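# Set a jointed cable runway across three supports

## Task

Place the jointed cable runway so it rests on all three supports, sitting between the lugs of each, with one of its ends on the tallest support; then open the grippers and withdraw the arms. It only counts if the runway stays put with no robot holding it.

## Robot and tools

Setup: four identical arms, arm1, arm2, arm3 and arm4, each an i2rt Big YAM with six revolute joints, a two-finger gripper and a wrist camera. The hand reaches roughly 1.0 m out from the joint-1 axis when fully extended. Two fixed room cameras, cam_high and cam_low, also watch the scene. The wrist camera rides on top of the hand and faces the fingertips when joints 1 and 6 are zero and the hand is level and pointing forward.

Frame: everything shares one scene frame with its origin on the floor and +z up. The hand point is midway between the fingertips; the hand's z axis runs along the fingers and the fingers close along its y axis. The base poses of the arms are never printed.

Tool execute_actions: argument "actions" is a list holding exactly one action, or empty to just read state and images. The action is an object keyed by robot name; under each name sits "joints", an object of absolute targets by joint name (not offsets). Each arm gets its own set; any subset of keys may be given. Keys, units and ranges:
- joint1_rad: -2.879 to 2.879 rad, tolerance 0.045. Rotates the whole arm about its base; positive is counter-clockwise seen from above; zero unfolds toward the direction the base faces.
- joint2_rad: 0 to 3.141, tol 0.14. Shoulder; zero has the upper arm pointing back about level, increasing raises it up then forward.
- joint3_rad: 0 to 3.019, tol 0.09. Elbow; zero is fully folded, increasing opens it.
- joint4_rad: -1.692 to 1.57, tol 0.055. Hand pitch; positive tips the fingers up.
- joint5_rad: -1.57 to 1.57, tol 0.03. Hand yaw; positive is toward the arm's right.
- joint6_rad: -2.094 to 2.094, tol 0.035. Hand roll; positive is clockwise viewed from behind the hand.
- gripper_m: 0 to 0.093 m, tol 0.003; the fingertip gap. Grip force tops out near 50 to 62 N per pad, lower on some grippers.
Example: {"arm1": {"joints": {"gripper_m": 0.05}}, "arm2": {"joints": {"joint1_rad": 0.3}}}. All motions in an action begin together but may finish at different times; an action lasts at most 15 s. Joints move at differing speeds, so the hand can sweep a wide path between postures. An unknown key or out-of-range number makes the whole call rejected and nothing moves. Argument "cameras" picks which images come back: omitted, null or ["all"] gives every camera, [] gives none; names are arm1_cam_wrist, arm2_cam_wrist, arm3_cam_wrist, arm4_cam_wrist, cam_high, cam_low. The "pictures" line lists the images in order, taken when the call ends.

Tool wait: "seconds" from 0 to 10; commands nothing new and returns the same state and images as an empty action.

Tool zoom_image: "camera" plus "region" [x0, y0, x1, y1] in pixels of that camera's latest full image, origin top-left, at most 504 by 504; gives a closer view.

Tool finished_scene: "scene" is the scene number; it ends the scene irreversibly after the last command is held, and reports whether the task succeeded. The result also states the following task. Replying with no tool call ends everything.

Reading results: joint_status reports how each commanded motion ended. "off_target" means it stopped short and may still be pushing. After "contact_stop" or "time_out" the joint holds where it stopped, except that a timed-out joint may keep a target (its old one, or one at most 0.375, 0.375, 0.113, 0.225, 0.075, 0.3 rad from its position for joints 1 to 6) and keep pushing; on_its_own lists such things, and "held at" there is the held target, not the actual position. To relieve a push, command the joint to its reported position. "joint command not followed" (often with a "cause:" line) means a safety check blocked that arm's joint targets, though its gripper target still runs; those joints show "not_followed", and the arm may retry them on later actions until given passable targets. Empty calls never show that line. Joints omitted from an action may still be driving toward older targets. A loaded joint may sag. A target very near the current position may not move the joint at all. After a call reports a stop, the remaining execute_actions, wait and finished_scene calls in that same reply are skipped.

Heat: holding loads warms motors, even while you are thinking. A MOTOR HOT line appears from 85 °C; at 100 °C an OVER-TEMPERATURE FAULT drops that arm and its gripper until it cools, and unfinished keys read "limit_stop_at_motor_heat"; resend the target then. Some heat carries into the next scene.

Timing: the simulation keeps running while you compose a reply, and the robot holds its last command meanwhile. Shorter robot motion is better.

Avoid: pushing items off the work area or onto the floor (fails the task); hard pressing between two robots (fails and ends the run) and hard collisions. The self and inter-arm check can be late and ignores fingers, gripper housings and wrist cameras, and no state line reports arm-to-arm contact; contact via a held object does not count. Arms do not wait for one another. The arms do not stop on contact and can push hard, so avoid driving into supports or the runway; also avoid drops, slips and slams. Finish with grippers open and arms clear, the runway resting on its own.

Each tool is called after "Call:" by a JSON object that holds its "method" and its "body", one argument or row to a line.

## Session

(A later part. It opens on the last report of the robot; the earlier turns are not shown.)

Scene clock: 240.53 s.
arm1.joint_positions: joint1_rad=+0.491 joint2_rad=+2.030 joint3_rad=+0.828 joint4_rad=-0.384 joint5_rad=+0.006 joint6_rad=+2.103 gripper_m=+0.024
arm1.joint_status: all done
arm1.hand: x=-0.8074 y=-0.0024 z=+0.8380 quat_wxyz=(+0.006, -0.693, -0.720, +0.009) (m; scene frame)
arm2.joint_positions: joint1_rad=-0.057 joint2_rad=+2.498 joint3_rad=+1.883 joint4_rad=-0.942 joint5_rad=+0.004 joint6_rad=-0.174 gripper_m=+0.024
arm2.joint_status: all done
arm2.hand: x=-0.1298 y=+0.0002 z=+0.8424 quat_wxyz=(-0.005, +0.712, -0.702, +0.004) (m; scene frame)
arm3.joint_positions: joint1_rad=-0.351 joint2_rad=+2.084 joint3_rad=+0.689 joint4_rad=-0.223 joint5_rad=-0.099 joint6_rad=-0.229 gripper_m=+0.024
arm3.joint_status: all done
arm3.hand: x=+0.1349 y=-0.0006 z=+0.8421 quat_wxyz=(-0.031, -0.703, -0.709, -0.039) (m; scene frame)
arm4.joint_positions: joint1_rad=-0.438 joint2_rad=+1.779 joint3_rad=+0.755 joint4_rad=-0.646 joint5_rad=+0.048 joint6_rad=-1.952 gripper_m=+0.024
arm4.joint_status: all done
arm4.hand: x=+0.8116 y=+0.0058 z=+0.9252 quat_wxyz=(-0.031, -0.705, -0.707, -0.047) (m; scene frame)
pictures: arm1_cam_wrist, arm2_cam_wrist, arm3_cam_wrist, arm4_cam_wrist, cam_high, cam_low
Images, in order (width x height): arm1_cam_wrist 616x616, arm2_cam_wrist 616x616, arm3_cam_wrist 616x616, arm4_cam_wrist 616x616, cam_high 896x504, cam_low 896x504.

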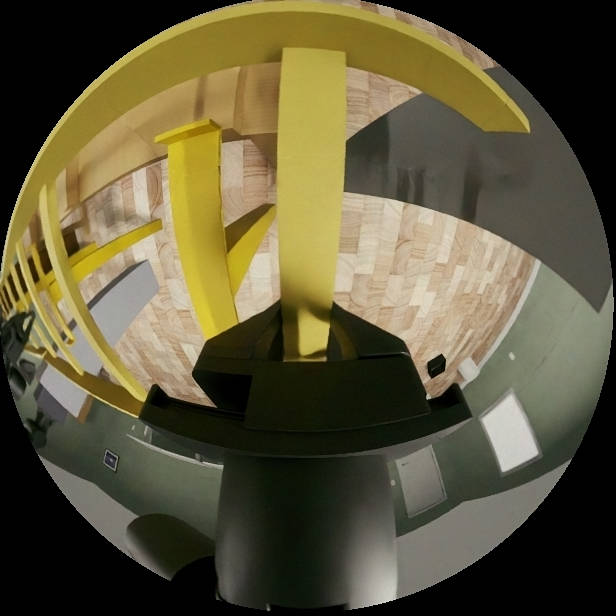

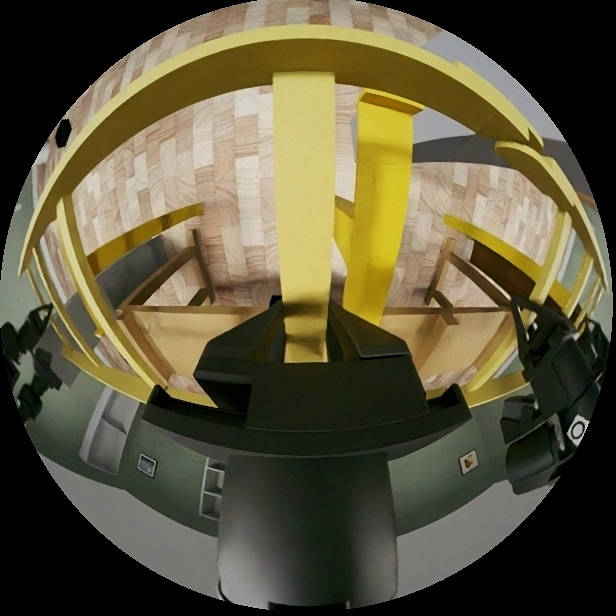

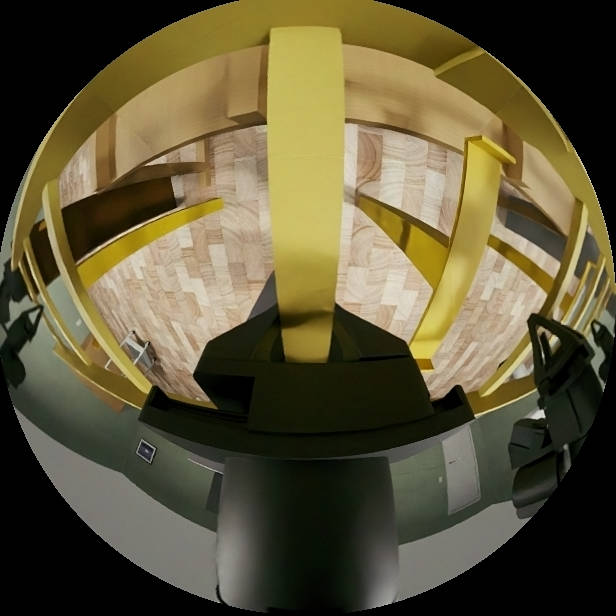

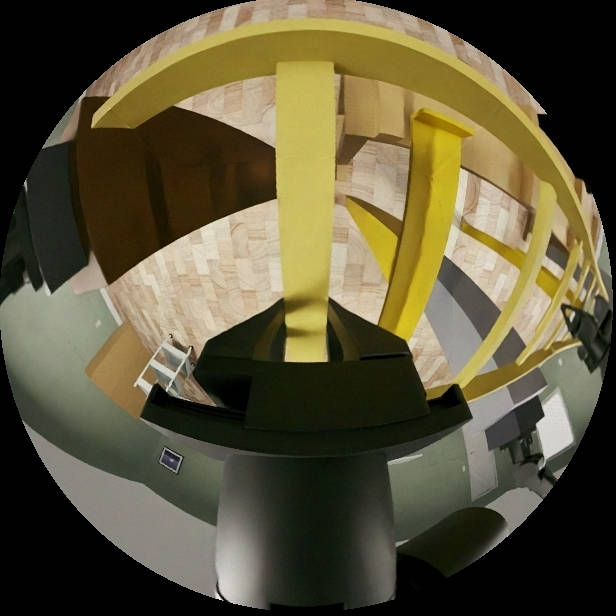

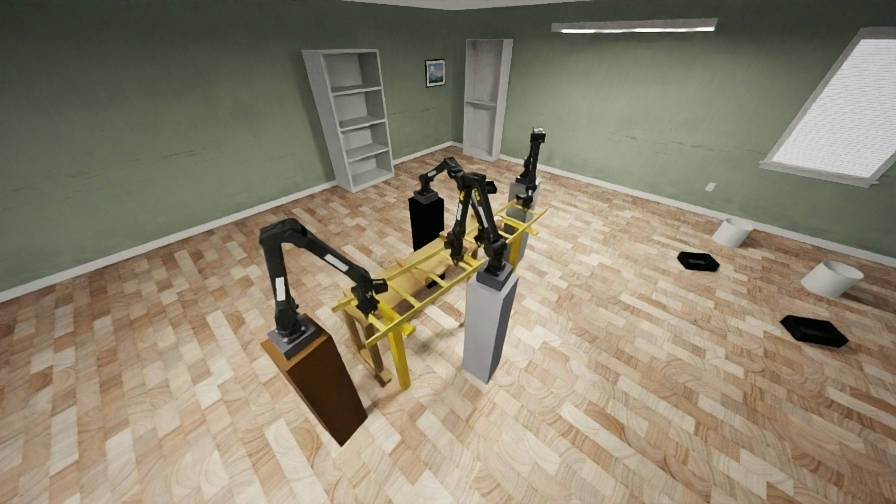

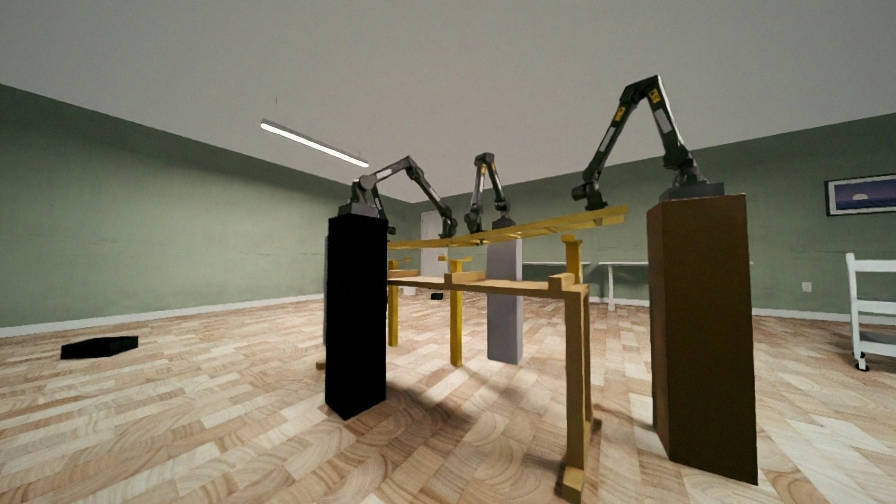

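Call:
{"method": "execute_actions", "body": {
  "actions": [
    {"arm1":{"joints":{"joint1_rad":0.525,"joint2_rad":2.13,"joint3_rad":0.885,"joint4_rad":-0.26}},"arm2":{"joints":{"joint2_rad":2.59,"joint3_rad":2.06,"joint4_rad":-0.93}},"arm3":{"joints":{"joint1_rad":-0.37,"joint2_rad":2.135,"joint3_rad":0.70,"joint4_rad":-0.11,"joint6_rad":-0.24}},"arm4":{"joints":{"joint2_rad":1.88,"joint3_rad":0.78,"joint4_rad":-0.53}}}
  ]
}}

Scene clock: 254.70 s.
arm1.joint_positions: joint1_rad=+0.502 joint2_rad=+2.198 joint3_rad=+0.870 joint4_rad=-0.250 joint5_rad=-0.003 joint6_rad=+2.103 gripper_m=+0.025
arm1.joint_status: all done
arm1.hand: x=-0.8075 y=+0.0056 z=+0.7809 quat_wxyz=(+0.009, -0.689, -0.724, +0.004) (m; scene frame)
arm2.joint_positions: joint1_rad=-0.055 joint2_rad=+2.618 joint3_rad=+1.977 joint4_rad=-0.936 joint5_rad=+0.005 joint6_rad=-0.174 gripper_m=+0.024
arm2.joint_status: all done
arm2.hand: x=-0.1294 y=+0.0070 z=+0.7919 quat_wxyz=(+0.003, +0.713, -0.701, +0.010) (m; scene frame)
arm3.joint_positions: joint1_rad=-0.356 joint2_rad=+2.240 joint3_rad=+0.717 joint4_rad=-0.095 joint5_rad=-0.099 joint6_rad=-0.232 gripper_m=+0.024
arm3.joint_status: all done
arm3.hand: x=+0.1342 y=+0.0041 z=+0.7949 quat_wxyz=(-0.032, -0.704, -0.709, -0.039) (m; scene frame)
arm4.joint_positions: joint1_rad=-0.439 joint2_rad=+1.917 joint3_rad=+0.759 joint4_rad=-0.515 joint5_rad=+0.061 joint6_rad=-1.952 gripper_m=+0.024
arm4.joint_status: all done
arm4.hand: x=+0.8115 y=+0.0093 z=+0.8784 quat_wxyz=(-0.030, -0.705, -0.707, -0.054) (m; scene frame)
pictures: arm1_cam_wrist, arm2_cam_wrist, arm3_cam_wrist, arm4_cam_wrist, cam_high, cam_low
Images, in order (width x height): arm1_cam_wrist 616x616, arm2_cam_wrist 616x616, arm3_cam_wrist 616x616, arm4_cam_wrist 616x616, cam_high 896x504, cam_low 896x504.

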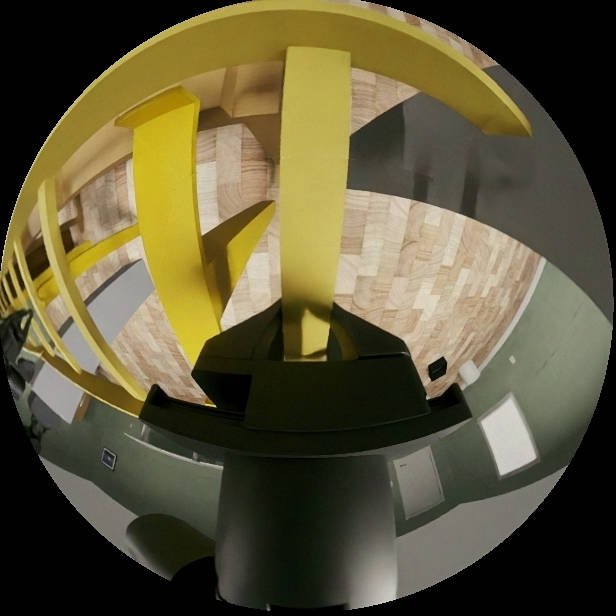

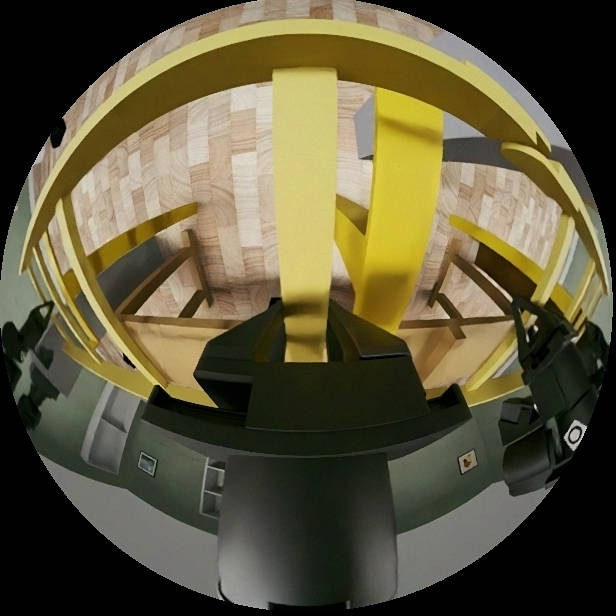

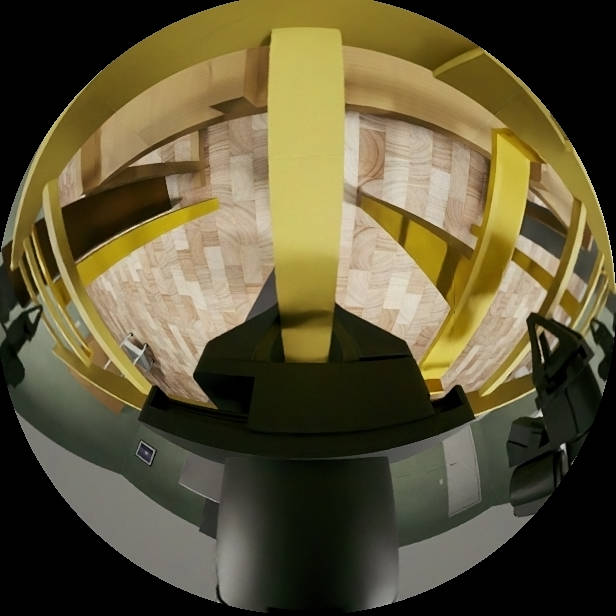

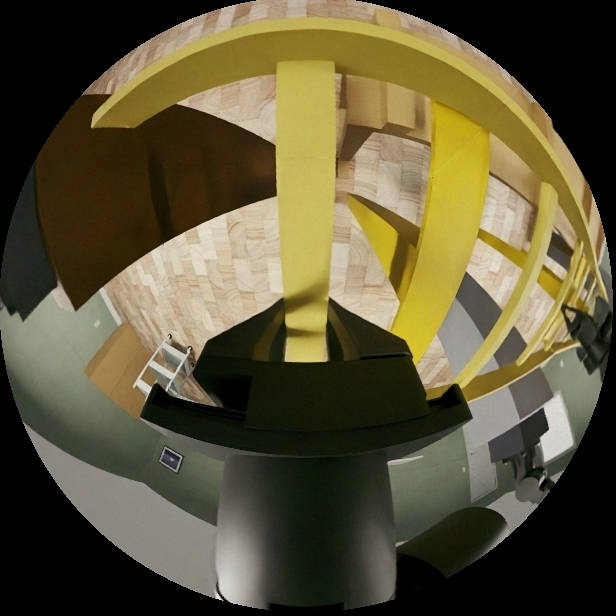

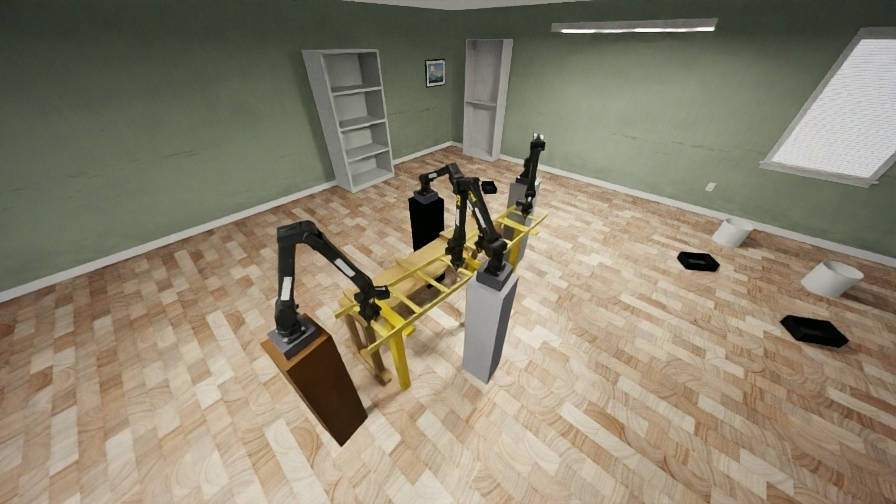

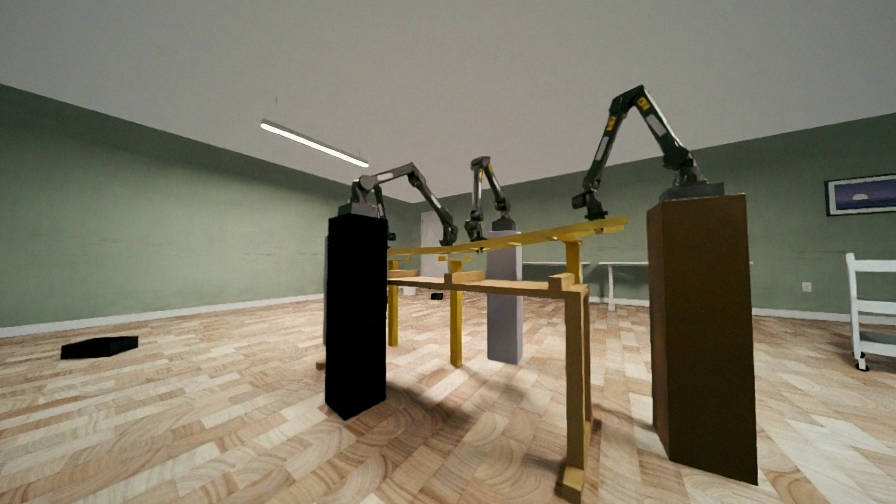

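Call:
{"method": "zoom_image", "body": {
  "camera": "arm1_cam_wrist",
  "region": [90, 40, 250, 170]
}}

Call:
{"method": "zoom_image", "body": {
  "camera": "arm4_cam_wrist",
  "region": [380, 50, 540, 180]
}}

Call:
{"method": "zoom_image", "body": {
  "camera": "arm3_cam_wrist",
  "region": [400, 60, 580, 420]
}}

Call:
{"method": "zoom_image", "body": {
  "camera": "cam_high",
  "region": [330, 260, 480, 370]
}}

Call:
{"method": "zoom_image", "body": {
  "camera": "cam_low",
  "region": [380, 200, 640, 290]
}}

Region (90, 40, 250, 170) of arm1_cam_wrist's 616x616 image, scaled by 3.150, with more detail than that image has; it fills the top 410 rows of this view, and the rest is white.

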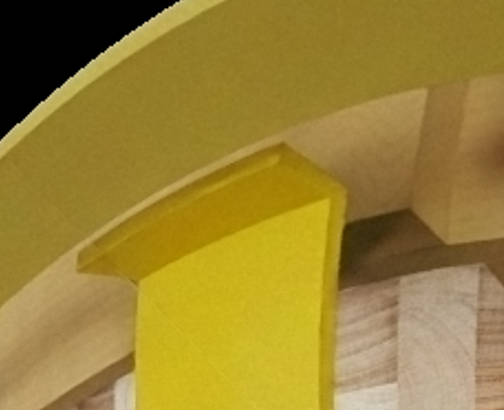

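Region (380, 50, 540, 180) of arm4_cam_wrist's 616x616 image, scaled by 3.150, with more detail than that image has; it fills the top 410 rows of this view, and the rest is white.

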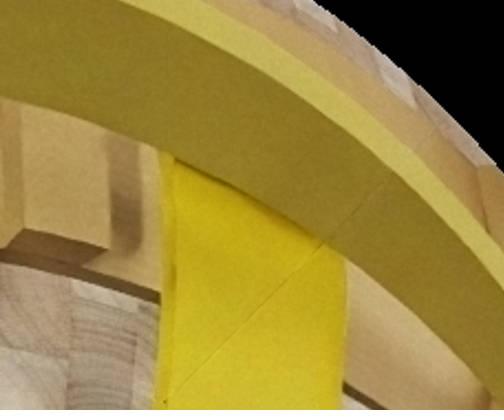

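Region (400, 60, 580, 420) of arm3_cam_wrist's 616x616 image, scaled by 1.400, with more detail than that image has.

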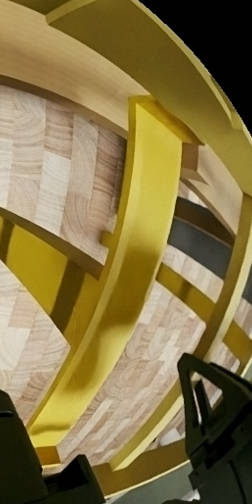

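Region (330, 260, 480, 370) of cam_high's 896x504 image, scaled by 3.360, with more detail than that image has; it fills the top 370 rows of this view, and the rest is white.

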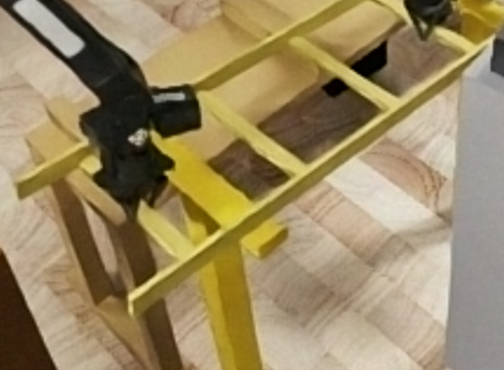

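Region (380, 200, 640, 290) of cam_low's 896x504 image, scaled by 1.938, with more detail than that image has; it fills the top 174 rows of this view, and the rest is white.

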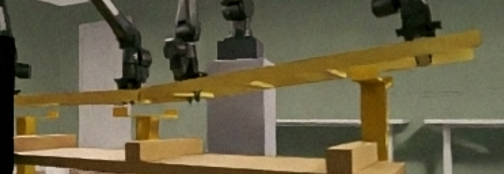

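Call:
{"method": "execute_actions", "body": {
  "actions": [
    {"arm1":{"joints":{"joint1_rad":0.565,"joint2_rad":2.12,"joint3_rad":0.905}},"arm4":{"joints":{"joint1_rad":-0.405,"joint6_rad":-1.92}}}
  ],
  "cameras": ["arm1_cam_wrist","arm2_cam_wrist","arm3_cam_wrist","arm4_cam_wrist"]
}}

Call:
{"method": "zoom_image", "body": {
  "camera": "arm1_cam_wrist",
  "region": [90, 40, 250, 170]
}}

Call:
{"method": "zoom_image", "body": {
  "camera": "arm4_cam_wrist",
  "region": [380, 50, 540, 180]
}}

Scene clock: 273.67 s.
arm1.joint_positions: joint1_rad=+0.514 joint2_rad=+2.198 joint3_rad=+0.873 joint4_rad=-0.250 joint5_rad=+0.001 joint6_rad=+2.103 gripper_m=+0.025
arm1.joint_status: joint1_rad time_out (moved +0.012 of +0.063); the others done
arm1.on_its_own: joint1_rad reads +0.514 and still pushes toward +0.565 since a time_out
arm1.hand: x=-0.8085 y=+0.0100 z=+0.7812 quat_wxyz=(+0.007, -0.685, -0.729, +0.003) (m; scene frame)
arm2.joint_positions: joint1_rad=-0.054 joint2_rad=+2.618 joint3_rad=+1.978 joint4_rad=-0.934 joint5_rad=+0.005 joint6_rad=-0.169 gripper_m=+0.024
arm2.joint_status: not commanded
arm2.hand: x=-0.1303 y=+0.0080 z=+0.7921 quat_wxyz=(+0.002, +0.712, -0.703, +0.009) (m; scene frame)
arm3.joint_positions: joint1_rad=-0.358 joint2_rad=+2.240 joint3_rad=+0.717 joint4_rad=-0.095 joint5_rad=-0.099 joint6_rad=-0.231 gripper_m=+0.024
arm3.joint_status: not commanded
arm3.hand: x=+0.1335 y=+0.0043 z=+0.7949 quat_wxyz=(-0.032, -0.705, -0.708, -0.039) (m; scene frame)
arm4.joint_positions: joint1_rad=-0.432 joint2_rad=+1.917 joint3_rad=+0.759 joint4_rad=-0.515 joint5_rad=+0.059 joint6_rad=-1.942 gripper_m=+0.024
arm4.joint_status: all done
arm4.hand: x=+0.8105 y=+0.0068 z=+0.8784 quat_wxyz=(-0.030, -0.706, -0.706, -0.053) (m; scene frame)
pictures: arm1_cam_wrist, arm2_cam_wrist, arm3_cam_wrist, arm4_cam_wrist
Images, in order (width x height): arm1_cam_wrist 616x616, arm2_cam_wrist 616x616, arm3_cam_wrist 616x616, arm4_cam_wrist 616x616.

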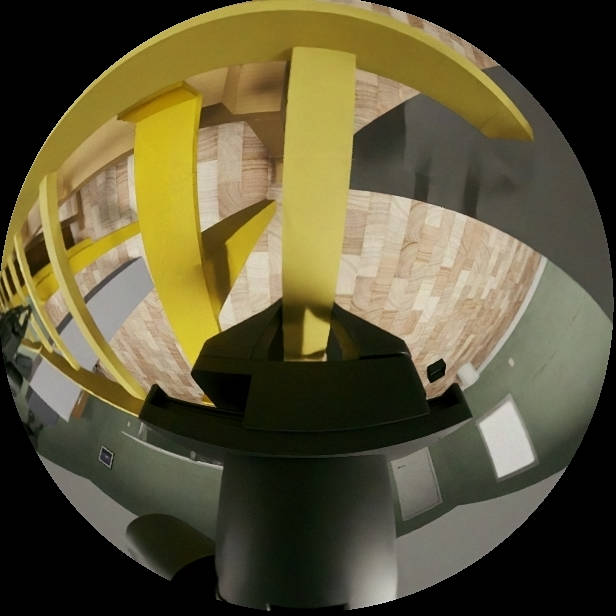

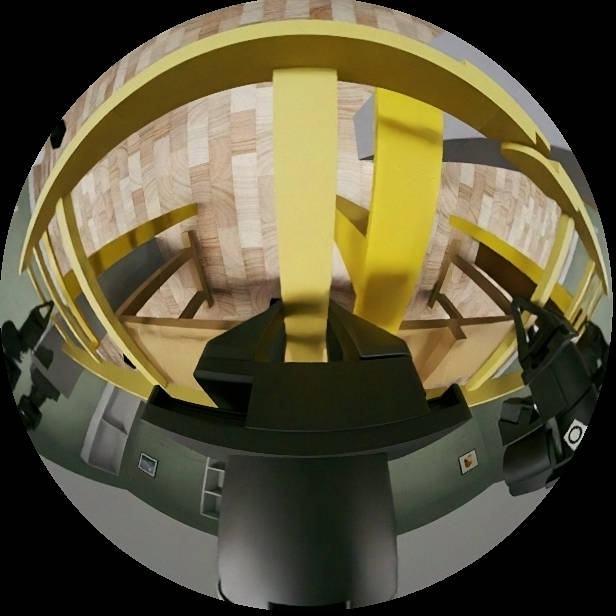

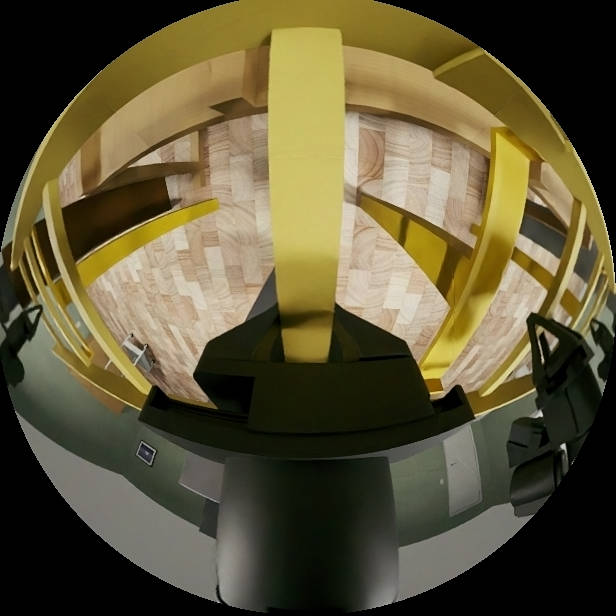

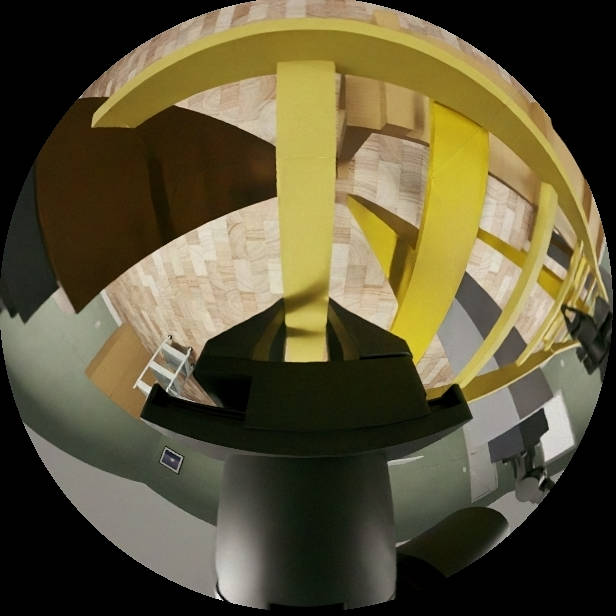

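Region (90, 40, 250, 170) of arm1_cam_wrist's 616x616 image, scaled by 3.150, with more detail than that image has; it fills the top 410 rows of this view, and the rest is white.

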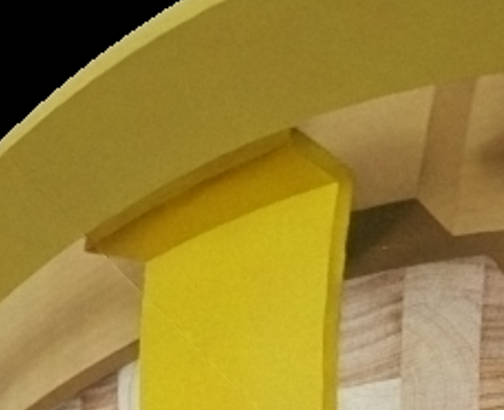

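Region (380, 50, 540, 180) of arm4_cam_wrist's 616x616 image, scaled by 3.150, with more detail than that image has; it fills the top 410 rows of this view, and the rest is white.

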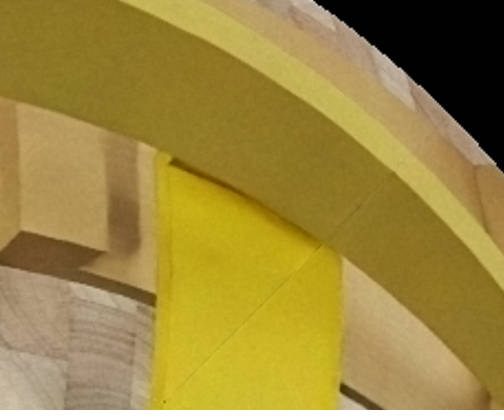

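Call:
{"method": "execute_actions", "body": {
  "actions": [
    {"arm1":{"joints":{"joint1_rad":0.54,"joint4_rad":-0.205,"joint5_rad":-0.07}},"arm4":{"joints":{"joint1_rad":-0.385,"joint6_rad":-1.91,"joint5_rad":0.04}}}
  ],
  "cameras": ["arm1_cam_wrist","arm4_cam_wrist"]
}}

Call:
{"method": "zoom_image", "body": {
  "camera": "arm1_cam_wrist",
  "region": [90, 40, 250, 170]
}}

Call:
{"method": "zoom_image", "body": {
  "camera": "arm4_cam_wrist",
  "region": [380, 50, 540, 180]
}}

Scene clock: 280.03 s.
arm1.joint_positions: joint1_rad=+0.514 joint2_rad=+2.198 joint3_rad=+0.873 joint4_rad=-0.232 joint5_rad=-0.050 joint6_rad=+2.103 gripper_m=+0.025
arm1.joint_status: all done
arm1.hand: x=-0.8095 y=+0.0197 z=+0.7815 quat_wxyz=(+0.030, -0.685, -0.728, -0.011) (m; scene frame)
arm2.joint_positions: joint1_rad=-0.051 joint2_rad=+2.619 joint3_rad=+1.980 joint4_rad=-0.928 joint5_rad=+0.005 joint6_rad=-0.160 gripper_m=+0.024
arm2.joint_status: not commanded
arm2.hand: x=-0.1318 y=+0.0107 z=+0.7924 quat_wxyz=(-0.001, +0.709, -0.705, +0.007) (m; scene frame)
arm3.joint_positions: joint1_rad=-0.363 joint2_rad=+2.240 joint3_rad=+0.717 joint4_rad=-0.096 joint5_rad=-0.098 joint6_rad=-0.228 gripper_m=+0.024
arm3.joint_status: not commanded
arm3.hand: x=+0.1320 y=+0.0047 z=+0.7949 quat_wxyz=(-0.031, -0.708, -0.705, -0.039) (m; scene frame)
arm4.joint_positions: joint1_rad=-0.415 joint2_rad=+1.917 joint3_rad=+0.759 joint4_rad=-0.515 joint5_rad=+0.059 joint6_rad=-1.919 gripper_m=+0.024
arm4.joint_status: all done
arm4.hand: x=+0.8081 y=+0.0013 z=+0.8783 quat_wxyz=(-0.029, -0.708, -0.704, -0.054) (m; scene frame)
pictures: arm1_cam_wrist, arm4_cam_wrist
Images, in order (width x height): arm1_cam_wrist 616x616, arm4_cam_wrist 616x616.

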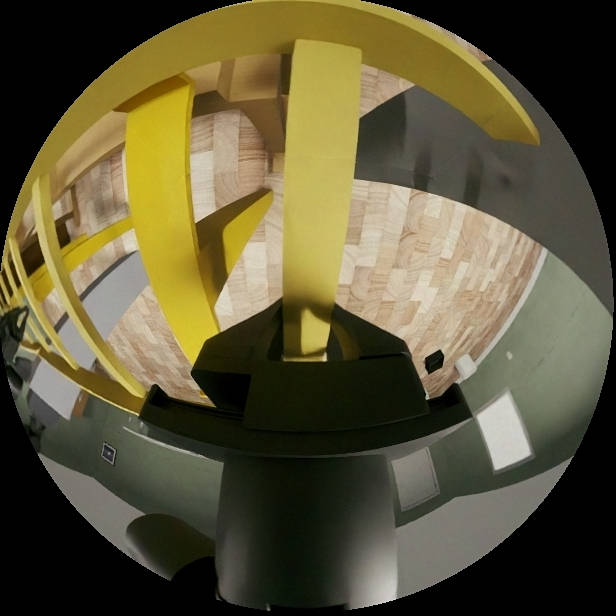

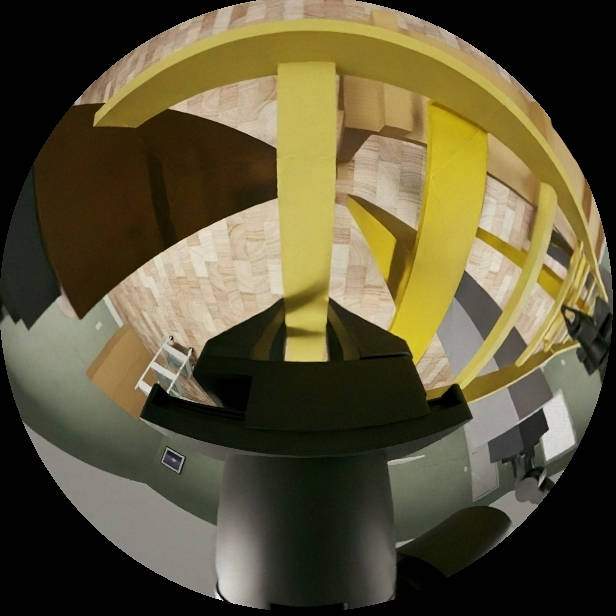

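Region (90, 40, 250, 170) of arm1_cam_wrist's 616x616 image, scaled by 3.150, with more detail than that image has; it fills the top 410 rows of this view, and the rest is white.

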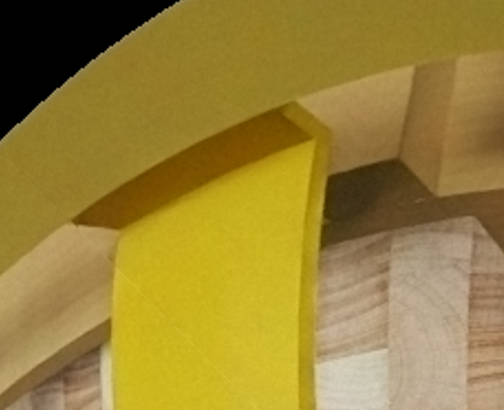

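Region (380, 50, 540, 180) of arm4_cam_wrist's 616x616 image, scaled by 3.150, with more detail than that image has; it fills the top 410 rows of this view, and the rest is white.

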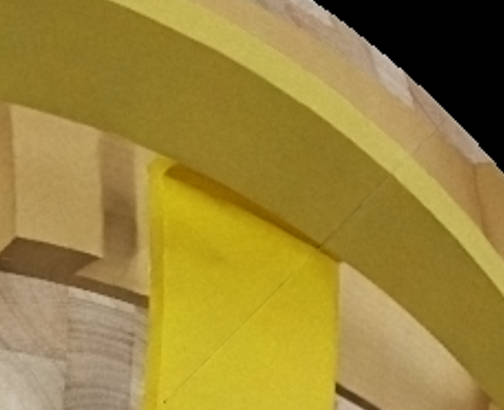

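Call:
{"method": "execute_actions", "body": {
  "actions": [
    {"arm1":{"joints":{"joint2_rad":2.175,"joint3_rad":0.915,"joint4_rad":-0.175}},"arm2":{"joints":{"joint2_rad":2.645,"joint3_rad":2.085,"joint4_rad":-0.90}},"arm3":{"joints":{"joint2_rad":2.21,"joint3_rad":0.735,"joint4_rad":-0.06}},"arm4":{"joints":{"joint2_rad":1.94,"joint3_rad":0.78,"joint4_rad":-0.47}}}
  ]
}}

Call:
{"method": "zoom_image", "body": {
  "camera": "arm1_cam_wrist",
  "region": [70, 30, 250, 170]
}}

Call:
{"method": "zoom_image", "body": {
  "camera": "arm4_cam_wrist",
  "region": [380, 50, 540, 180]
}}

Call:
{"method": "zoom_image", "body": {
  "camera": "cam_low",
  "region": [380, 210, 620, 290]
}}

Scene clock: 290.03 s.
arm1.joint_positions: joint1_rad=+0.514 joint2_rad=+2.243 joint3_rad=+0.883 joint4_rad=-0.193 joint5_rad=-0.053 joint6_rad=+2.103 gripper_m=+0.025
arm1.joint_status: all done
arm1.hand: x=-0.8102 y=+0.0201 z=+0.7659 quat_wxyz=(+0.031, -0.685, -0.728, -0.013) (m; scene frame)
arm2.joint_positions: joint1_rad=-0.050 joint2_rad=+2.660 joint3_rad=+2.005 joint4_rad=-0.911 joint5_rad=+0.003 joint6_rad=-0.160 gripper_m=+0.024
arm2.joint_status: all done
arm2.hand: x=-0.1324 y=+0.0121 z=+0.7723 quat_wxyz=(-0.001, +0.710, -0.704, +0.006) (m; scene frame)
arm3.joint_positions: joint1_rad=-0.363 joint2_rad=+2.304 joint3_rad=+0.741 joint4_rad=-0.063 joint5_rad=-0.095 joint6_rad=-0.228 gripper_m=+0.024
arm3.joint_status: all done
arm3.hand: x=+0.1317 y=+0.0060 z=+0.7755 quat_wxyz=(-0.028, -0.708, -0.705, -0.041) (m; scene frame)
arm4.joint_positions: joint1_rad=-0.414 joint2_rad=+1.971 joint3_rad=+0.761 joint4_rad=-0.459 joint5_rad=+0.064 joint6_rad=-1.918 gripper_m=+0.024
arm4.joint_status: all done
arm4.hand: x=+0.8083 y=+0.0024 z=+0.8598 quat_wxyz=(-0.026, -0.708, -0.703, -0.056) (m; scene frame)
pictures: arm1_cam_wrist, arm2_cam_wrist, arm3_cam_wrist, arm4_cam_wrist, cam_high, cam_low
Images, in order (width x height): arm1_cam_wrist 616x616, arm2_cam_wrist 616x616, arm3_cam_wrist 616x616, arm4_cam_wrist 616x616, cam_high 896x504, cam_low 896x504.

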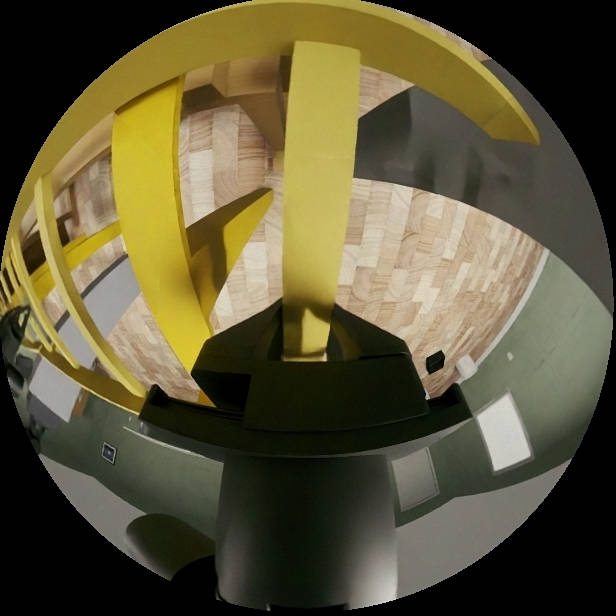

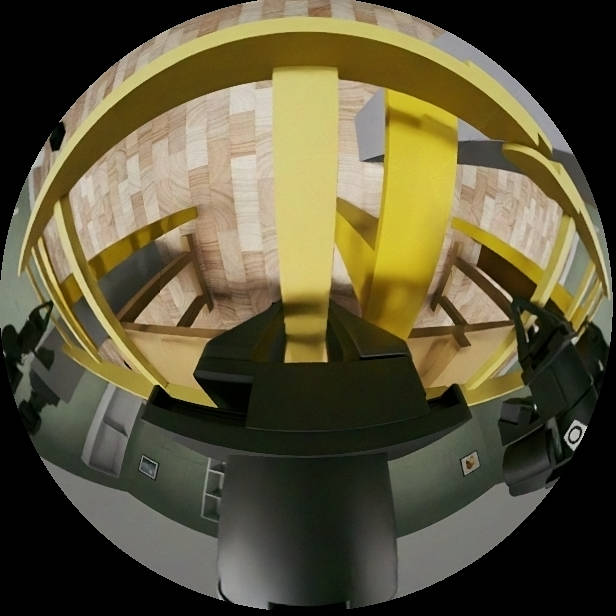

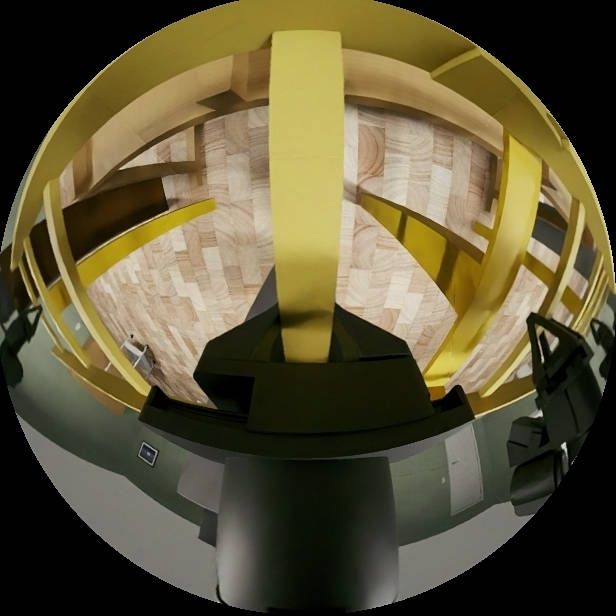

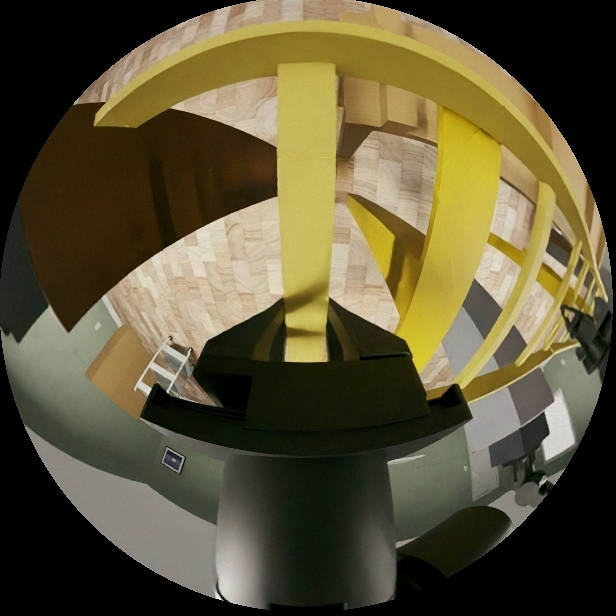

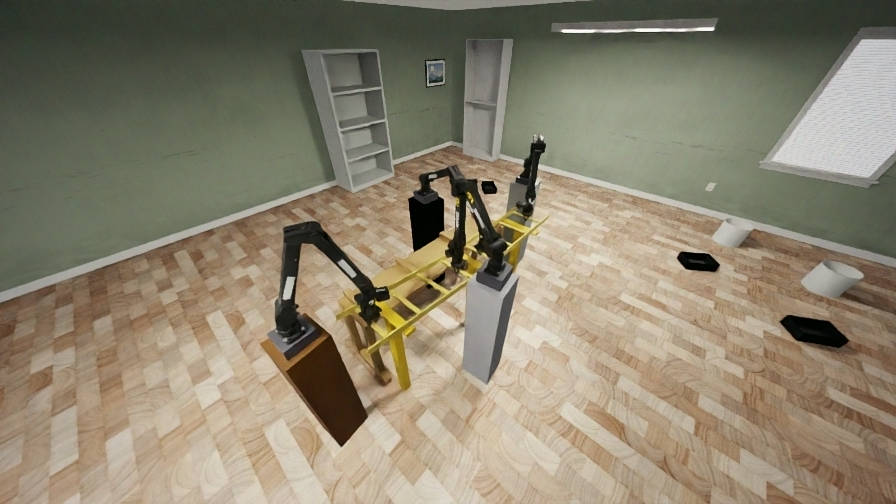

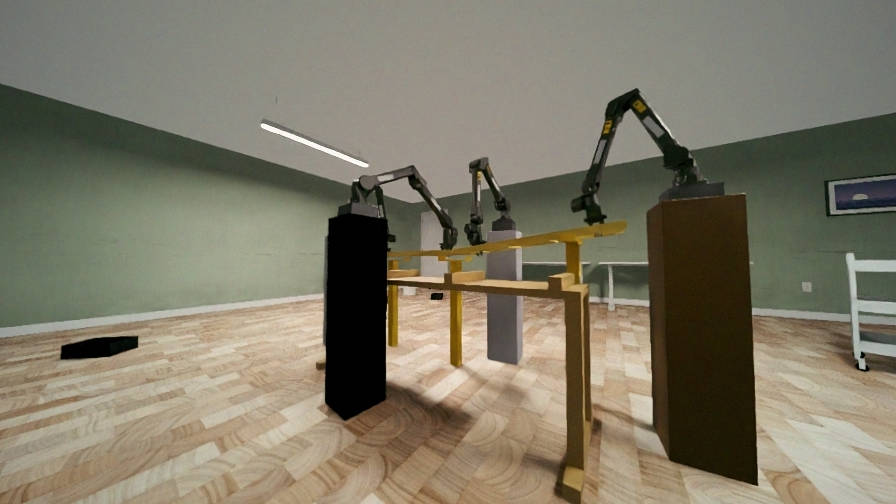

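Region (70, 30, 250, 170) of arm1_cam_wrist's 616x616 image, scaled by 2.800, with more detail than that image has.

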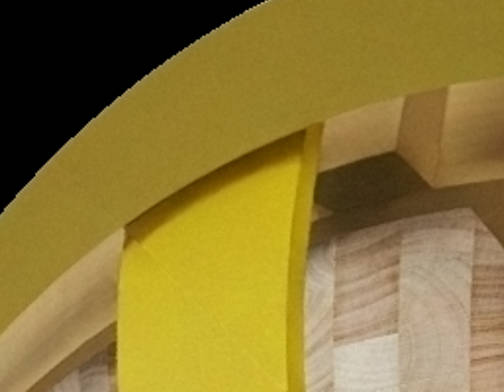

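Region (380, 50, 540, 180) of arm4_cam_wrist's 616x616 image, scaled by 3.150, with more detail than that image has; it fills the top 410 rows of this view, and the rest is white.

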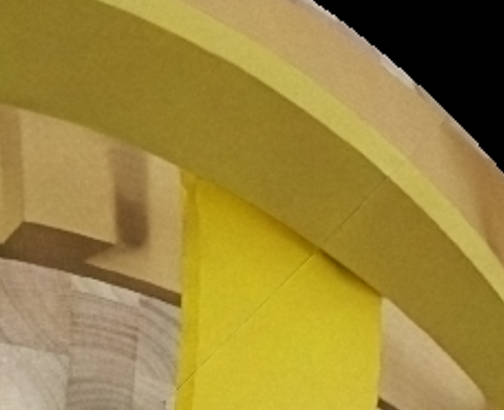

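Region (380, 210, 620, 290) of cam_low's 896x504 image, scaled by 2.100, with more detail than that image has.

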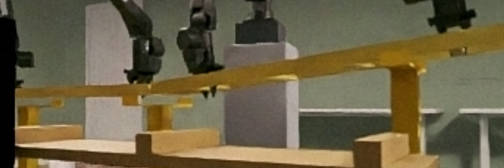

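Call:
{"method": "execute_actions", "body": {
  "actions": [
    {"arm1":{"joints":{"joint2_rad":2.23,"joint3_rad":0.93,"joint4_rad":-0.135}},"arm2":{"joints":{"joint2_rad":2.695,"joint3_rad":2.105,"joint4_rad":-0.875}},"arm3":{"joints":{"joint2_rad":2.27,"joint3_rad":0.76,"joint4_rad":-0.025}},"arm4":{"joints":{"joint2_rad":2.01,"joint3_rad":0.79,"joint4_rad":-0.405}}}
  ],
  "cameras": ["cam_low","arm1_cam_wrist","arm4_cam_wrist","cam_high"]
}}

Call:
{"method": "zoom_image", "body": {
  "camera": "cam_low",
  "region": [380, 210, 620, 290]
}}

Scene clock: 295.20 s.
arm1.joint_positions: joint1_rad=+0.513 joint2_rad=+2.305 joint3_rad=+0.904 joint4_rad=-0.156 joint5_rad=-0.046 joint6_rad=+2.103 gripper_m=+0.025
arm1.joint_status: all done
arm1.hand: x=-0.8103 y=+0.0183 z=+0.7446 quat_wxyz=(+0.028, -0.685, -0.728, -0.011) (m; scene frame)
arm2.joint_positions: joint1_rad=-0.050 joint2_rad=+2.698 joint3_rad=+2.026 joint4_rad=-0.904 joint5_rad=+0.003 joint6_rad=-0.160 gripper_m=+0.024
arm2.joint_status: all done
arm2.hand: x=-0.1328 y=+0.0096 z=+0.7533 quat_wxyz=(+0.003, +0.710, -0.704, +0.009) (m; scene frame)
arm3.joint_positions: joint1_rad=-0.365 joint2_rad=+2.359 joint3_rad=+0.763 joint4_rad=-0.021 joint5_rad=-0.098 joint6_rad=-0.232 gripper_m=+0.024
arm3.joint_status: all done
arm3.hand: x=+0.1308 y=+0.0033 z=+0.7587 quat_wxyz=(-0.032, -0.707, -0.706, -0.037) (m; scene frame)
arm4.joint_positions: joint1_rad=-0.414 joint2_rad=+2.008 joint3_rad=+0.766 joint4_rad=-0.425 joint5_rad=+0.061 joint6_rad=-1.918 gripper_m=+0.024
arm4.joint_status: all done
arm4.hand: x=+0.8069 y=+0.0026 z=+0.8478 quat_wxyz=(-0.026, -0.708, -0.703, -0.054) (m; scene frame)
pictures: arm1_cam_wrist, arm4_cam_wrist, cam_high, cam_low
Images, in order (width x height): arm1_cam_wrist 616x616, arm4_cam_wrist 616x616, cam_high 896x504, cam_low 896x504.

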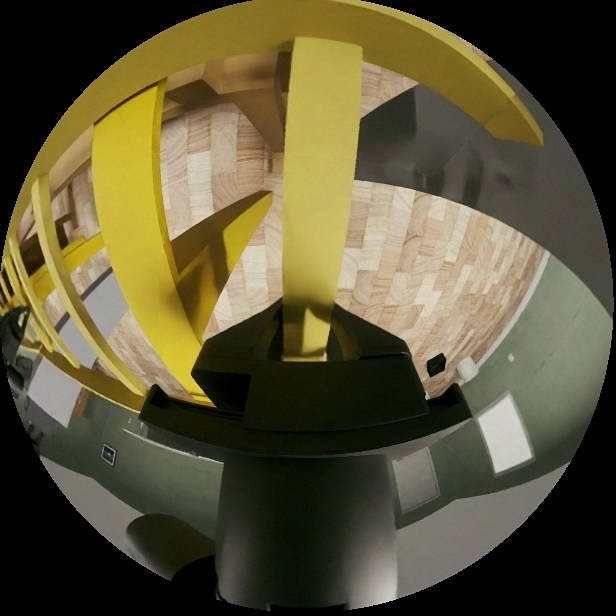

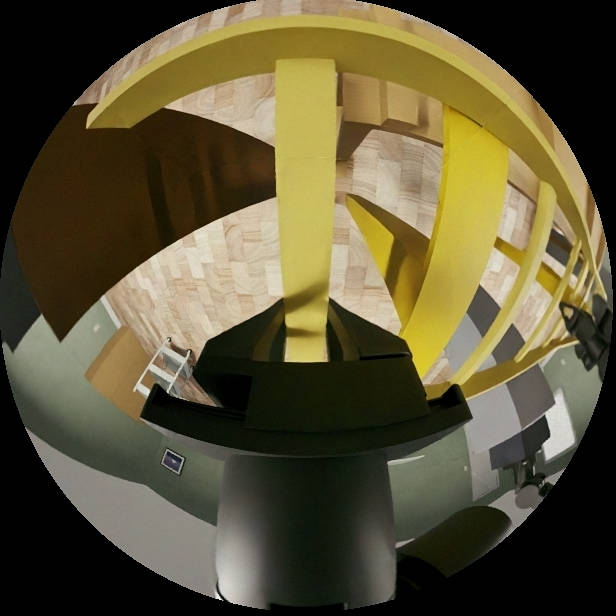

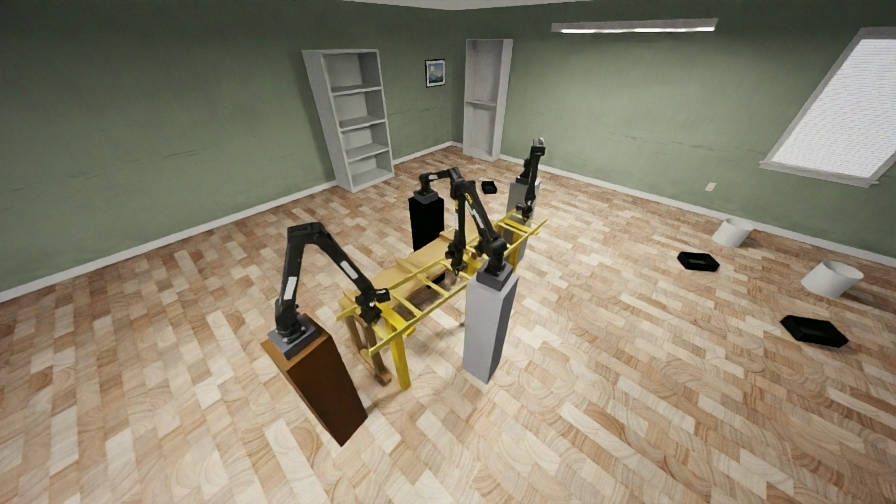

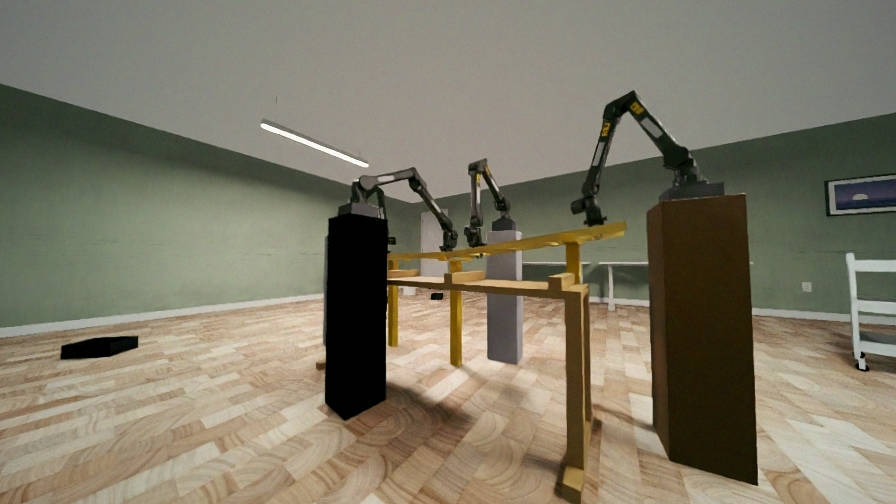

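Region (380, 210, 620, 290) of cam_low's 896x504 image, scaled by 2.100, with more detail than that image has.

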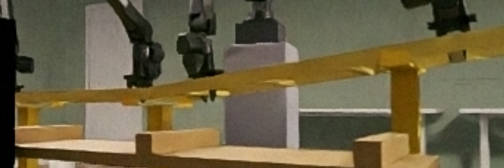

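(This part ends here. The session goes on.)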